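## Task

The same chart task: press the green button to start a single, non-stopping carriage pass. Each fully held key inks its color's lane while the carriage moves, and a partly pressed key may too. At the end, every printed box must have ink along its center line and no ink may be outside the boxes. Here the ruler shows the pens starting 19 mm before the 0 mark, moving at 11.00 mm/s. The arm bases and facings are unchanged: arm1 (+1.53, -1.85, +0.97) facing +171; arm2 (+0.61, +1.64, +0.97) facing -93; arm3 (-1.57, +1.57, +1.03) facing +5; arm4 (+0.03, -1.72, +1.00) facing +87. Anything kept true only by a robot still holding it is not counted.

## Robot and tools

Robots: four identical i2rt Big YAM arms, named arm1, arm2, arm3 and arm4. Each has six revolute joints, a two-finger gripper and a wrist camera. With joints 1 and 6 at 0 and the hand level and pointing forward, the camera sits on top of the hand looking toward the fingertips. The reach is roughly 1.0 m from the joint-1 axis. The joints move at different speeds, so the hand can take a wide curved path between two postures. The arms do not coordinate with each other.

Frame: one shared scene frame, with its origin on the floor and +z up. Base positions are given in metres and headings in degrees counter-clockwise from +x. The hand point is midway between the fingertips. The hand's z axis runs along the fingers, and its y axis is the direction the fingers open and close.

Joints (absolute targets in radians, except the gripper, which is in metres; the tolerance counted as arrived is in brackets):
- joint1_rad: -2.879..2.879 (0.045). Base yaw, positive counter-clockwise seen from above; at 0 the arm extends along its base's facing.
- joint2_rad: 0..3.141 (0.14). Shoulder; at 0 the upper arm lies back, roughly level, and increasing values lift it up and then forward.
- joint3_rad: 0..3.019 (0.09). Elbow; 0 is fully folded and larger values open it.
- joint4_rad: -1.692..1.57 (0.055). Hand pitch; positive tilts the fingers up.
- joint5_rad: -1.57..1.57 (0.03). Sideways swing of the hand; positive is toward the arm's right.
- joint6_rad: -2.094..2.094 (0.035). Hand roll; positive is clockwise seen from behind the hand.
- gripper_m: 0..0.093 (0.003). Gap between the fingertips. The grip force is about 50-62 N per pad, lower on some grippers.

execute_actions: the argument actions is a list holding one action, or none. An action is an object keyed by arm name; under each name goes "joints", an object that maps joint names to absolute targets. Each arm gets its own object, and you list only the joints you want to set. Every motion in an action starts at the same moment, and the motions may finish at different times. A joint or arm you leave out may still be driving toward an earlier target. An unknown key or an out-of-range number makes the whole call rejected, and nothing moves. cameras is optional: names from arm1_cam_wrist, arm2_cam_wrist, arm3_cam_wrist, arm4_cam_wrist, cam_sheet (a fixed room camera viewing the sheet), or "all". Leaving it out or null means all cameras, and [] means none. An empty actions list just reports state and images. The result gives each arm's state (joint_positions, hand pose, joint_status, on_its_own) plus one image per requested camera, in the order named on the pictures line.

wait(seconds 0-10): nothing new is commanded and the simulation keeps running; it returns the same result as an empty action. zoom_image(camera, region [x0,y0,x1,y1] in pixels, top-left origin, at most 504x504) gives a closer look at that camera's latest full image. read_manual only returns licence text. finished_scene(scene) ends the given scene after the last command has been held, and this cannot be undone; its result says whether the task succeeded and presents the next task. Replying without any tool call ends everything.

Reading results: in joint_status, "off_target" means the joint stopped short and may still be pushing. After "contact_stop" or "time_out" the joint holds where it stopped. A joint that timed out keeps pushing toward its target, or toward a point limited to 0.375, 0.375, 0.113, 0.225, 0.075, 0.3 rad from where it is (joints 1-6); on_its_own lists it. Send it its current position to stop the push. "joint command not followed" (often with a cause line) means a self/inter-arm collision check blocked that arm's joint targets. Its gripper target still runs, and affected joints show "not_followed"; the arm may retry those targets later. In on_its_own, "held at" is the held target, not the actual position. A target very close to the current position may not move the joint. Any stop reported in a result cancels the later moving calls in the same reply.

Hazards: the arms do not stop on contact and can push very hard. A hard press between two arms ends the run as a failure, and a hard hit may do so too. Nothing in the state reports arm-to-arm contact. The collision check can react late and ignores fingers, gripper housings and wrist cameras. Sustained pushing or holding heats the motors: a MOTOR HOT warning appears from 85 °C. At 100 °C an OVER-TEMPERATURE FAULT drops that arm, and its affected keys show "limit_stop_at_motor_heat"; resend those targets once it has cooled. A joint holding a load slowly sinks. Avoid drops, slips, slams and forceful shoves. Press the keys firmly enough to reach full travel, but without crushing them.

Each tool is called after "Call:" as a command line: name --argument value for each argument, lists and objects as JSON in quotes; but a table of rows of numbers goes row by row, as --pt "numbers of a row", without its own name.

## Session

Call:
execute_actions --actions '[]'

Scene clock: 0.00 s.
arm1.joint_positions: joint1_rad=+0.442 joint2_rad=+0.269 joint3_rad=+1.543 joint4_rad=-1.350 joint5_rad=-0.150 joint6_rad=-0.394 gripper_m=+0.094
arm1.joint_status: not commanded
arm1.hand: x=+1.4922 y=-1.8787 z=+1.6177 quat_wxyz=(+0.019, +0.679, +0.290, -0.674) (m; scene frame)
arm2.joint_positions: joint1_rad=+0.330 joint2_rad=+0.496 joint3_rad=+1.431 joint4_rad=-1.460 joint5_rad=-0.046 joint6_rad=+0.131 gripper_m=+0.094
arm2.joint_status: not commanded
arm2.hand: x=+0.6607 y=+1.4937 z=+1.5272 quat_wxyz=(-0.426, -0.557, -0.663, +0.262) (m; scene frame)
arm3.joint_positions: joint1_rad=+0.558 joint2_rad=+0.625 joint3_rad=+1.559 joint4_rad=-1.606 joint5_rad=+0.120 joint6_rad=-0.537 gripper_m=+0.095
arm3.joint_status: not commanded
arm3.hand: x=-1.4171 y=+1.6586 z=+1.5952 quat_wxyz=(-0.436, +0.482, -0.759, +0.034) (m; scene frame)
arm4.joint_positions: joint1_rad=+0.039 joint2_rad=+0.266 joint3_rad=+1.517 joint4_rad=-1.317 joint5_rad=+0.129 joint6_rad=-0.663 gripper_m=+0.095
arm4.joint_status: not commanded
arm4.hand: x=+0.0607 y=-1.6776 z=+1.6406 quat_wxyz=(-0.631, +0.635, -0.370, -0.249) (m; scene frame)
pictures: arm1_cam_wrist, arm2_cam_wrist, arm3_cam_wrist, arm4_cam_wrist, cam_sheet
Images, in order (width x height): arm1_cam_wrist 504x504, arm2_cam_wrist 504x504, arm3_cam_wrist 504x504, arm4_cam_wrist 504x504, cam_sheet 504x504.

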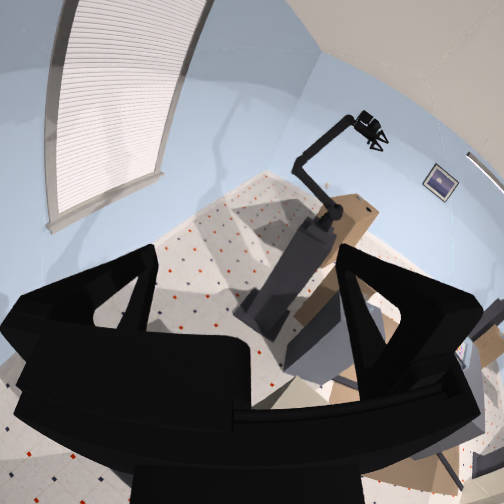

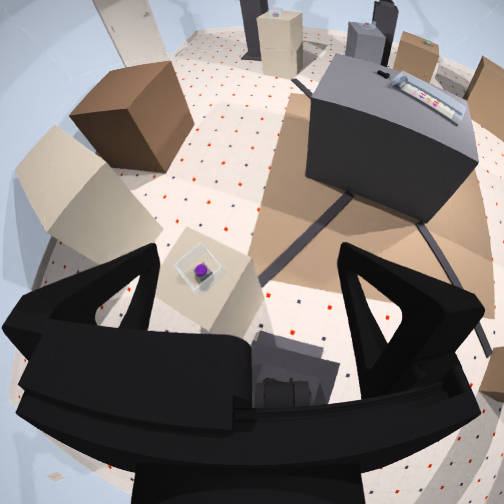

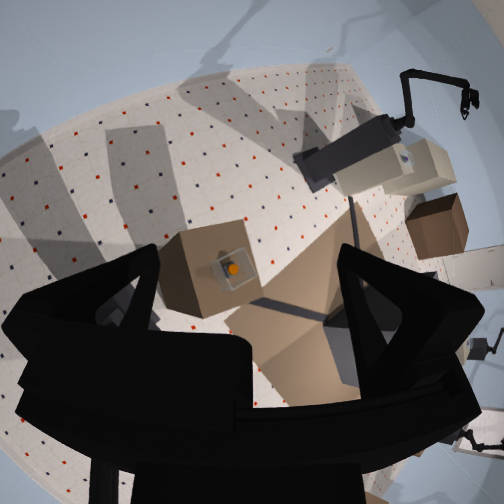

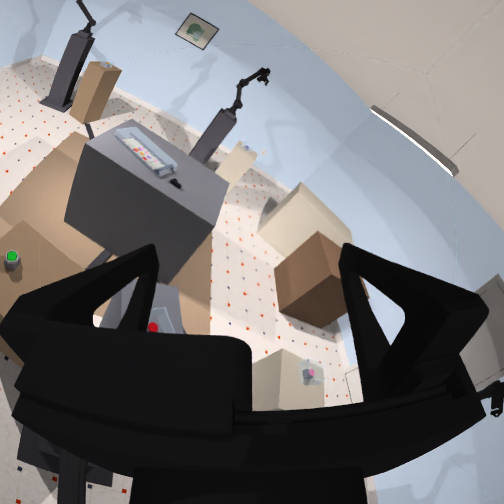

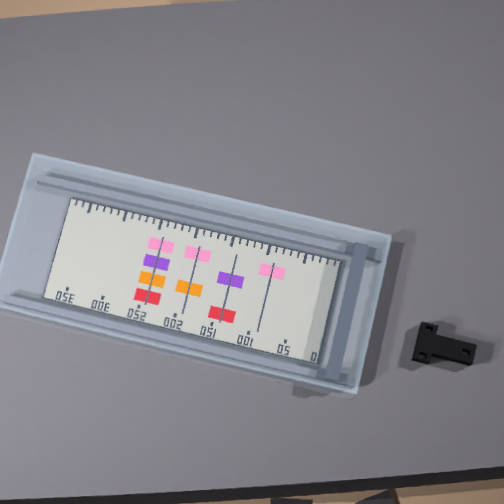

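Call:
zoom_image --camera "cam_sheet" --region '[190, 220, 370, 380]'

Call:
zoom_image --camera "cam_sheet" --region '[100, 200, 260, 345]'

Region (190, 220, 370, 380) of cam_sheet's 504x504 image, scaled by 2.800, with more detail than that image has.

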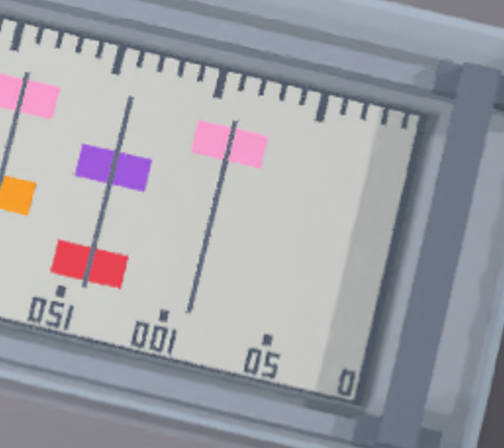

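Region (100, 200, 260, 345) of cam_sheet's 504x504 image, scaled by 3.150, with more detail than that image has; it fills the top 457 rows of this view, and the rest is white.

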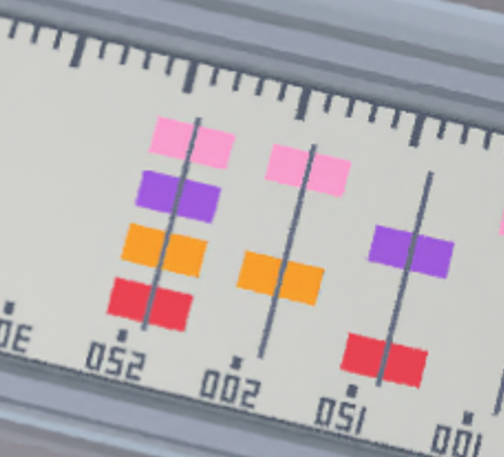

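Call:
zoom_image --camera "arm2_cam_wrist" --region '[160, 230, 240, 310]'

Call:
zoom_image --camera "arm3_cam_wrist" --region '[195, 230, 275, 310]'

Call:
zoom_image --camera "arm4_cam_wrist" --region '[0, 220, 200, 350]'

Call:
zoom_image --camera "arm4_cam_wrist" --region '[250, 330, 350, 420]'

Call:
zoom_image --camera "arm2_cam_wrist" --region '[230, 0, 460, 90]'

Region (160, 230, 240, 310) of arm2_cam_wrist's 504x504 image, scaled by 6.300, with more detail than that image has.

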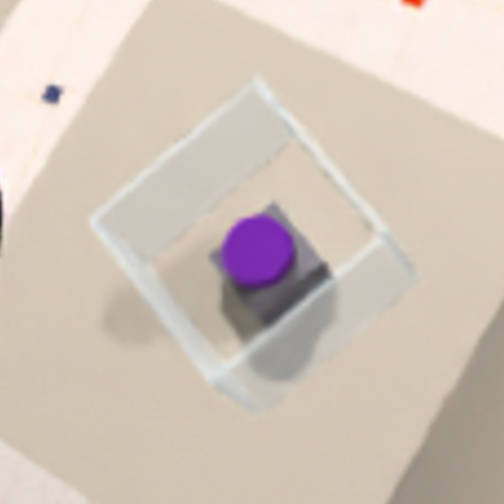

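Region (195, 230, 275, 310) of arm3_cam_wrist's 504x504 image, scaled by 6.300, with more detail than that image has.

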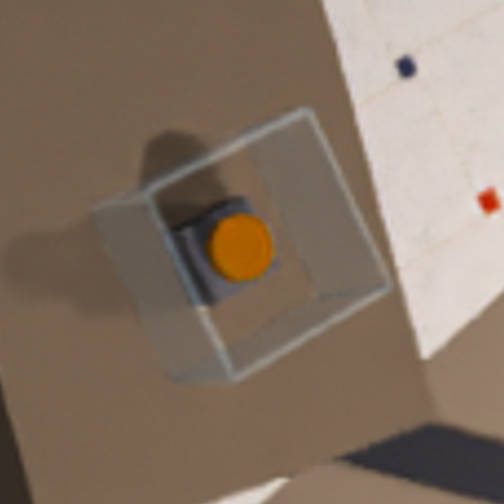

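Region (0, 220, 200, 350) of arm4_cam_wrist's 504x504 image, scaled by 2.520, with more detail than that image has; it fills the top 328 rows of this view, and the rest is white.

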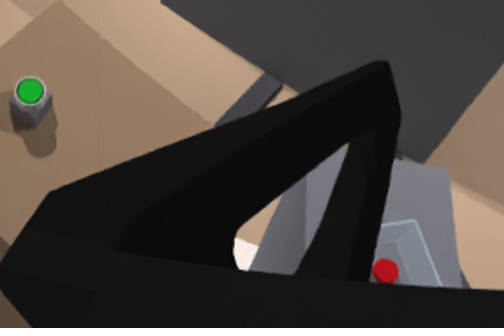

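Region (250, 330, 350, 420) of arm4_cam_wrist's 504x504 image, scaled by 5.040, with more detail than that image has; it fills the top 454 rows of this view, and the rest is white.

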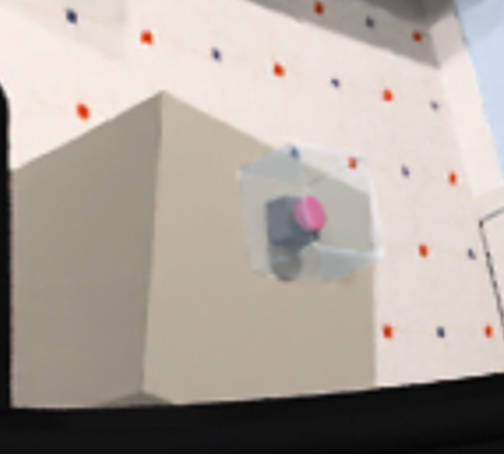

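Region (230, 0, 460, 90) of arm2_cam_wrist's 504x504 image, scaled by 2.191, with more detail than that image has; it fills the top 197 rows of this view, and the rest is white.

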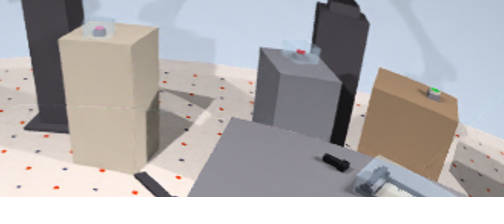

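Call:
execute_actions --actions '[{"arm1":{"joints":{"joint1_rad":-0.858,"joint2_rad":2.225,"joint3_rad":1.81,"joint4_rad":-1.14,"joint5_rad":0,"joint6_rad":0,"gripper_m":0}},"arm2":{"joints":{"joint1_rad":0.893,"joint2_rad":1.957,"joint3_rad":1.175,"joint4_rad":-0.79,"joint5_rad":0,"joint6_rad":0,"gripper_m":0}},"arm3":{"joints":{"joint1_rad":-0.18,"joint2_rad":2.007,"joint3_rad":1.092,"joint4_rad":-0.655,"joint5_rad":0,"joint6_rad":0,"gripper_m":0}},"arm4":{"joints":{"joint1_rad":-0.437,"joint2_rad":2.01,"joint3_rad":1.257,"joint4_rad":-0.815,"joint5_rad":0,"joint6_rad":0,"gripper_m":0}}}]' --cameras '["arm1_cam_wrist","arm2_cam_wrist","arm3_cam_wrist","arm4_cam_wrist"]'

Scene clock: 16.13 s.
arm1.joint_positions: joint1_rad=-0.855 joint2_rad=+2.203 joint3_rad=+1.804 joint4_rad=-1.136 joint5_rad=-0.001 joint6_rad=-0.007 gripper_m=+0.001
arm1.joint_status: all done
arm1.hand: x=+1.1770 y=-1.2846 z=+0.9704 quat_wxyz=(-0.012, +0.875, -0.483, -0.008) (m; scene frame)
arm2.joint_positions: joint1_rad=+0.894 joint2_rad=+1.962 joint3_rad=+1.164 joint4_rad=-0.798 joint5_rad=-0.001 joint6_rad=+0.016 gripper_m=+0.000
arm2.joint_status: all done
arm2.hand: x=+0.9687 y=+1.3150 z=+0.9067 quat_wxyz=(+0.014, -0.367, -0.930, -0.001) (m; scene frame)
arm3.joint_positions: joint1_rad=-0.188 joint2_rad=+2.020 joint3_rad=+1.086 joint4_rad=-0.668 joint5_rad=+0.000 joint6_rad=-0.012 gripper_m=+0.001
arm3.joint_status: all done
arm3.hand: x=-1.1006 y=+1.5193 z=+0.9248 quat_wxyz=(+0.014, -0.043, -0.999, +0.003) (m; scene frame)
arm4.joint_positions: joint1_rad=-0.432 joint2_rad=+2.024 joint3_rad=+1.249 joint4_rad=-0.827 joint5_rad=+0.000 joint6_rad=-0.010 gripper_m=+0.001
arm4.joint_status: all done
arm4.hand: x=+0.2753 y=-1.2722 z=+0.9201 quat_wxyz=(+0.020, +0.517, -0.856, +0.011) (m; scene frame)
pictures: arm1_cam_wrist, arm2_cam_wrist, arm3_cam_wrist, arm4_cam_wrist
Images, in order (width x height): arm1_cam_wrist 504x504, arm2_cam_wrist 504x504, arm3_cam_wrist 504x504, arm4_cam_wrist 504x504.

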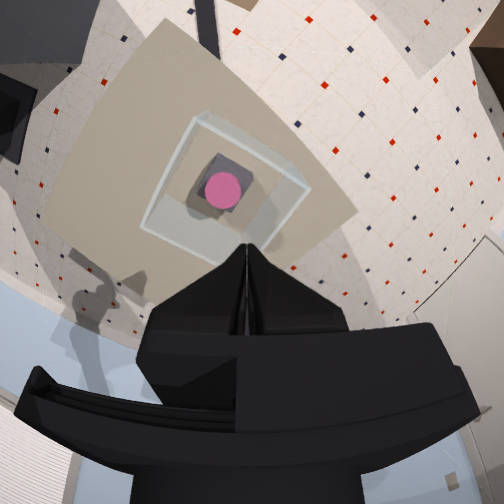

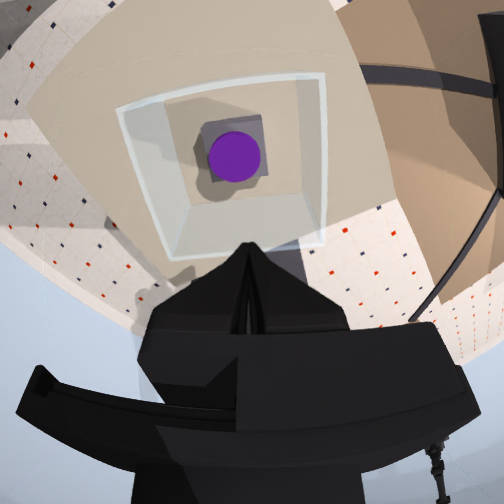

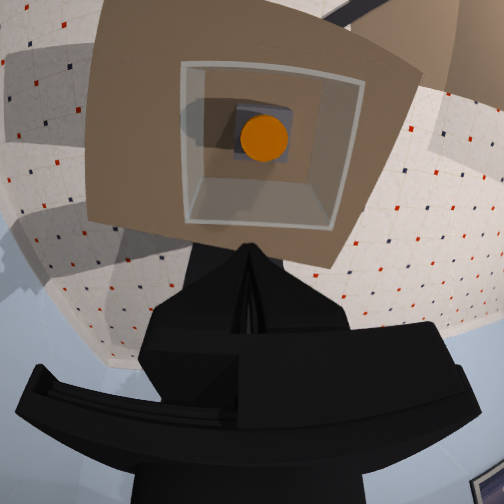

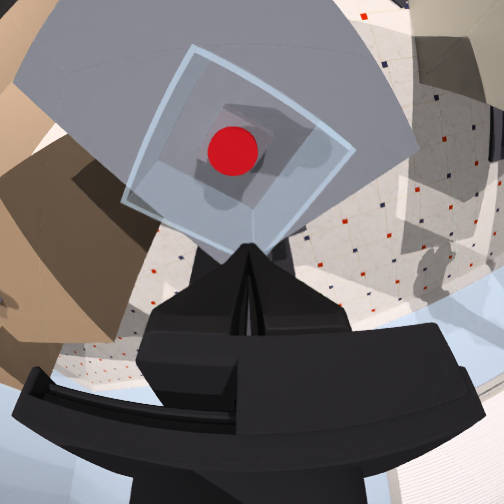

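Call:
zoom_image --camera "arm1_cam_wrist" --region '[180, 140, 290, 250]'

Call:
zoom_image --camera "arm2_cam_wrist" --region '[180, 110, 320, 250]'

Call:
zoom_image --camera "arm3_cam_wrist" --region '[180, 95, 335, 250]'

Call:
zoom_image --camera "arm4_cam_wrist" --region '[180, 110, 320, 250]'

Region (180, 140, 290, 250) of arm1_cam_wrist's 504x504 image, scaled by 4.582, with more detail than that image has.

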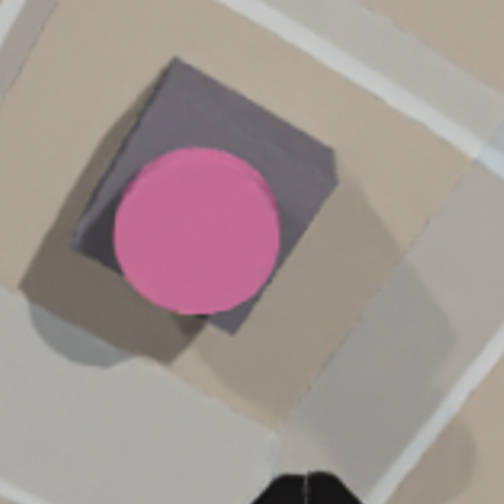

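Region (180, 110, 320, 250) of arm2_cam_wrist's 504x504 image, scaled by 3.600, with more detail than that image has.

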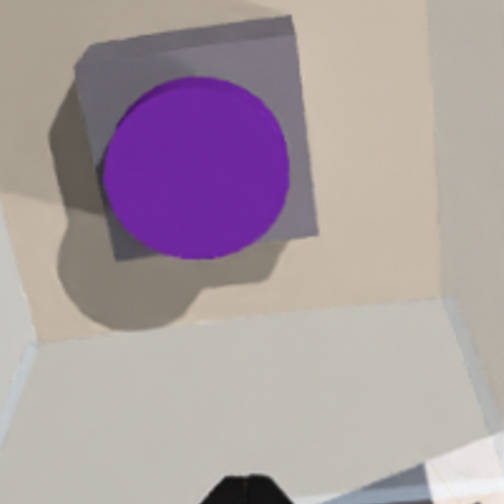

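Region (180, 95, 335, 250) of arm3_cam_wrist's 504x504 image, scaled by 3.252, with more detail than that image has.

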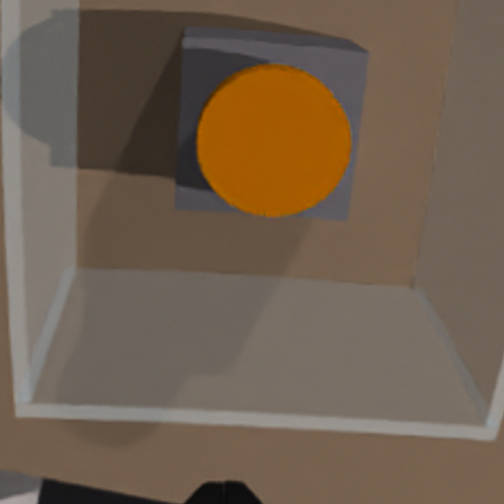

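Region (180, 110, 320, 250) of arm4_cam_wrist's 504x504 image, scaled by 3.600, with more detail than that image has.

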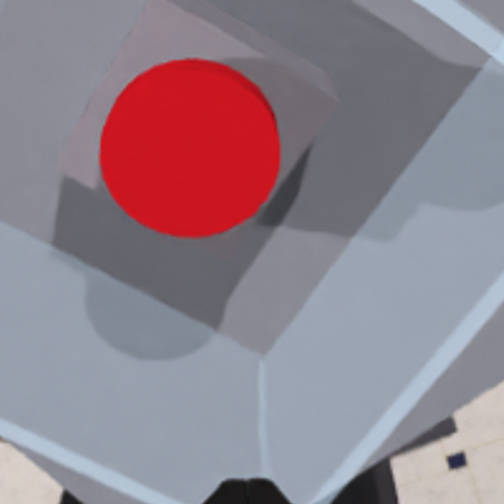

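Call:
execute_actions --actions '[{"arm1":{"joints":{"joint1_rad":-0.808,"joint2_rad":2.46,"joint3_rad":1.659,"joint4_rad":-0.83}},"arm2":{"joints":{"joint1_rad":0.92,"joint2_rad":2.245,"joint3_rad":1.207,"joint4_rad":-0.575}},"arm3":{"joints":{"joint1_rad":-0.209,"joint2_rad":2.38,"joint3_rad":1.203,"joint4_rad":-0.433}},"arm4":{"joints":{"joint1_rad":0.703,"joint2_rad":2.235,"joint3_rad":1.675,"joint4_rad":-0.975}}}]' --cameras '["arm1_cam_wrist","arm2_cam_wrist","arm3_cam_wrist","arm4_cam_wrist"]'

Scene clock: 30.03 s.
arm1.joint_positions: joint1_rad=-0.804 joint2_rad=+2.405 joint3_rad=+1.676 joint4_rad=-0.840 joint5_rad=+0.000 joint6_rad=-0.006 gripper_m=+0.001
arm1.joint_status: all done
arm1.hand: x=+1.1672 y=-1.3264 z=+0.8023 quat_wxyz=(-0.004, +0.888, -0.461, +0.007) (m; scene frame)
arm2.joint_positions: joint1_rad=+0.910 joint2_rad=+2.191 joint3_rad=+1.213 joint4_rad=-0.579 joint5_rad=-0.001 joint6_rad=+0.016 gripper_m=+0.000
arm2.joint_status: all done
arm2.hand: x=+0.9916 y=+1.3043 z=+0.8076 quat_wxyz=(-0.004, -0.360, -0.933, +0.005) (m; scene frame)
arm3.joint_positions: joint1_rad=-0.202 joint2_rad=+2.333 joint3_rad=+1.215 joint4_rad=-0.436 joint5_rad=+0.000 joint6_rad=-0.011 gripper_m=+0.001
arm3.joint_status: all done
arm3.hand: x=-1.0638 y=+1.5076 z=+0.8043 quat_wxyz=(-0.011, -0.050, -0.999, +0.004) (m; scene frame)
arm4.joint_positions: joint1_rad=+0.706 joint2_rad=+2.245 joint3_rad=+1.666 joint4_rad=-0.963 joint5_rad=-0.003 joint6_rad=-0.007 gripper_m=+0.001
arm4.joint_status: all done
arm4.hand: x=-0.3524 y=-1.2148 z=+0.9255 quat_wxyz=(+0.002, +0.896, -0.443, -0.015) (m; scene frame)
pictures: arm1_cam_wrist, arm2_cam_wrist, arm3_cam_wrist, arm4_cam_wrist
Images, in order (width x height): arm1_cam_wrist 504x504, arm2_cam_wrist 504x504, arm3_cam_wrist 504x504, arm4_cam_wrist 504x504.

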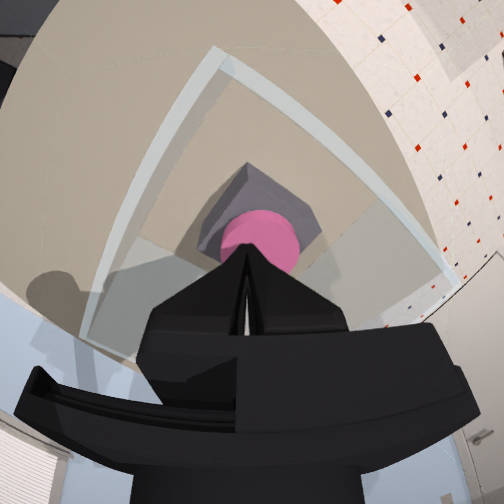

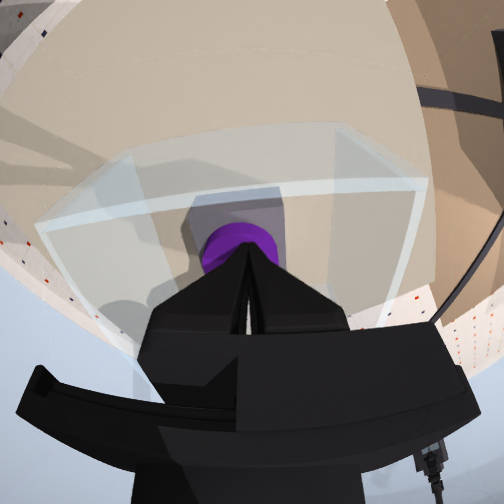

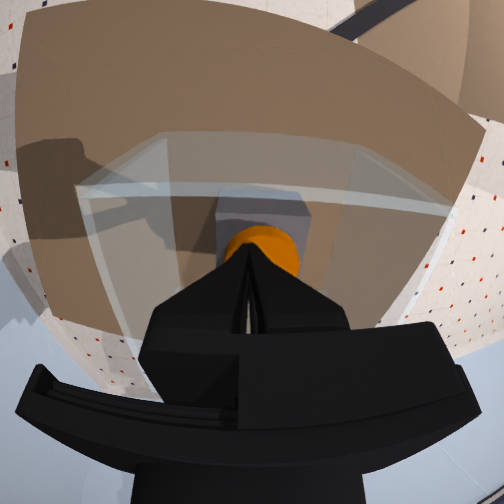

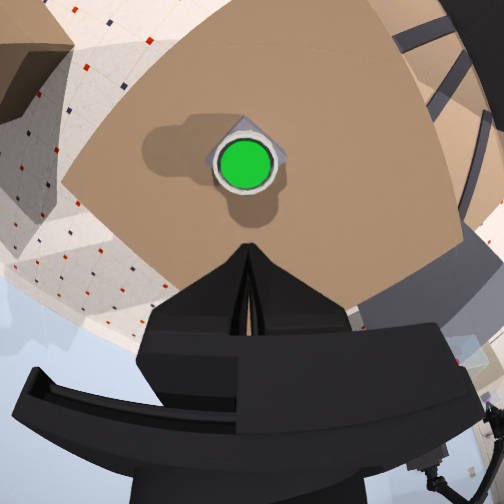

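Call:
zoom_image --camera "arm4_cam_wrist" --region '[180, 110, 320, 250]'

Region (180, 110, 320, 250) of arm4_cam_wrist's 504x504 image, scaled by 3.600, with more detail than that image has.

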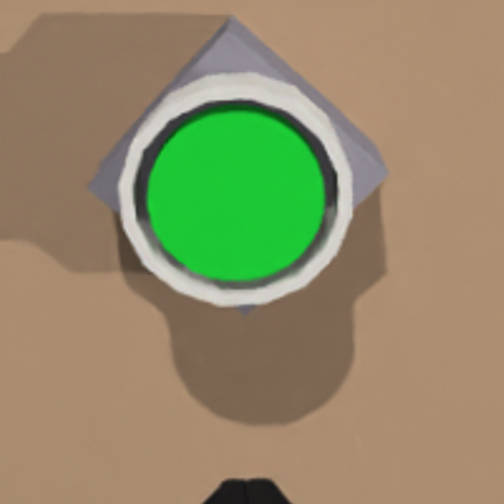

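Call:
execute_actions --actions '[{"arm1":{"joints":{"joint1_rad":-0.82,"joint2_rad":2.34,"joint4_rad":-0.855}},"arm2":{"joints":{"joint1_rad":0.926,"joint2_rad":2.123,"joint4_rad":-0.62}},"arm3":{"joints":{"joint1_rad":-0.222,"joint2_rad":2.265,"joint4_rad":-0.485}},"arm4":{"joints":{"joint1_rad":0.713,"joint2_rad":2.39,"joint3_rad":1.768,"joint4_rad":-0.872}}}]' --cameras '["arm1_cam_wrist","arm2_cam_wrist","arm3_cam_wrist","arm4_cam_wrist"]'

Scene clock: 34.27 s.
arm1.joint_positions: joint1_rad=-0.812 joint2_rad=+2.337 joint3_rad=+1.667 joint4_rad=-0.843 joint5_rad=+0.000 joint6_rad=-0.006 gripper_m=+0.001
arm1.joint_status: all done
arm1.hand: x=+1.1633 y=-1.3118 z=+0.8421 quat_wxyz=(-0.017, +0.885, -0.464, -0.018) (m; scene frame)
arm2.joint_positions: joint1_rad=+0.912 joint2_rad=+2.146 joint3_rad=+1.208 joint4_rad=-0.613 joint5_rad=-0.001 joint6_rad=+0.016 gripper_m=+0.000
arm2.joint_status: all done
arm2.hand: x=+0.9937 y=+1.3042 z=+0.8285 quat_wxyz=(-0.007, -0.358, -0.934, +0.006) (m; scene frame)
arm3.joint_positions: joint1_rad=-0.214 joint2_rad=+2.274 joint3_rad=+1.202 joint4_rad=-0.475 joint5_rad=-0.002 joint6_rad=-0.011 gripper_m=+0.001
arm3.joint_status: all done
arm3.hand: x=-1.0620 y=+1.5016 z=+0.8300 quat_wxyz=(-0.014, -0.056, -0.998, +0.004) (m; scene frame)
arm4.joint_positions: joint1_rad=+0.706 joint2_rad=+2.413 joint3_rad=+1.738 joint4_rad=-0.883 joint5_rad=-0.003 joint6_rad=-0.007 gripper_m=+0.001
arm4.joint_status: all done
arm4.hand: x=-0.3606 y=-1.2058 z=+0.8436 quat_wxyz=(+0.006, +0.896, -0.443, -0.007) (m; scene frame)
pictures: arm1_cam_wrist, arm2_cam_wrist, arm3_cam_wrist, arm4_cam_wrist
Images, in order (width x height): arm1_cam_wrist 504x504, arm2_cam_wrist 504x504, arm3_cam_wrist 504x504, arm4_cam_wrist 504x504.

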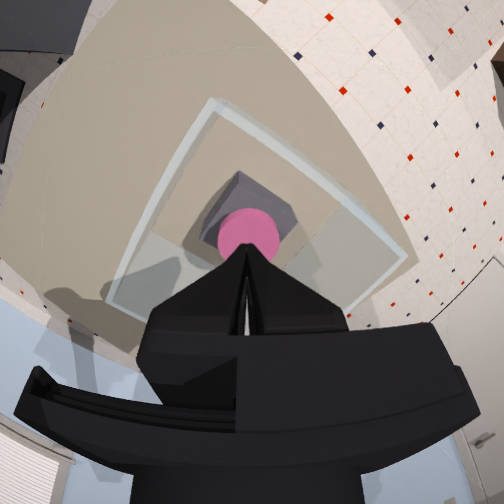

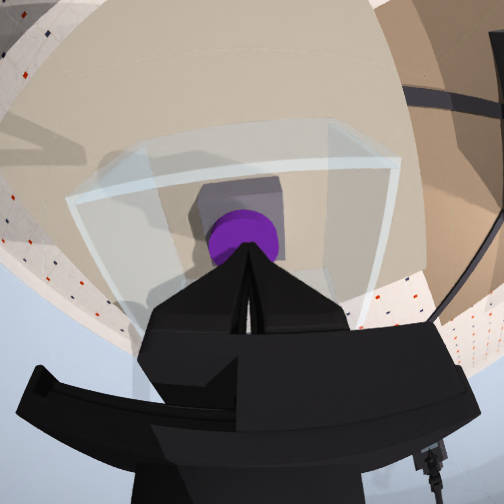

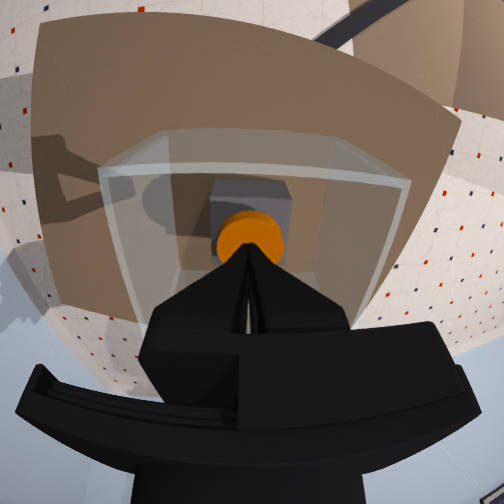

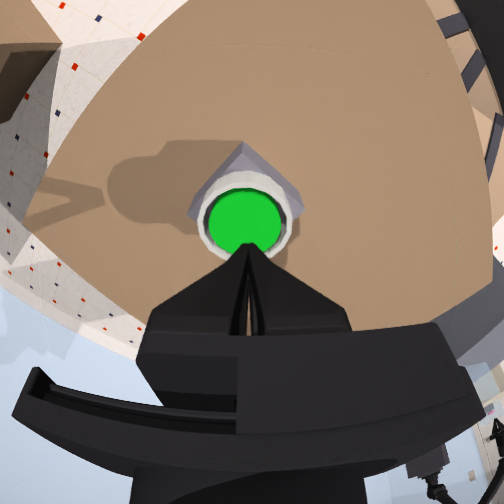

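Call:
zoom_image --camera "arm4_cam_wrist" --region '[180, 140, 320, 280]'

Region (180, 140, 320, 280) of arm4_cam_wrist's 504x504 image, scaled by 3.600, with more detail than that image has.

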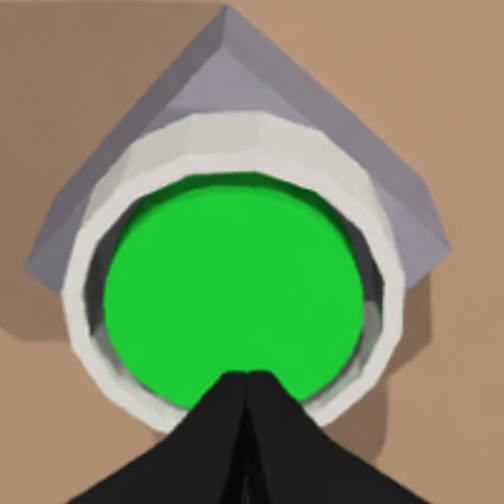

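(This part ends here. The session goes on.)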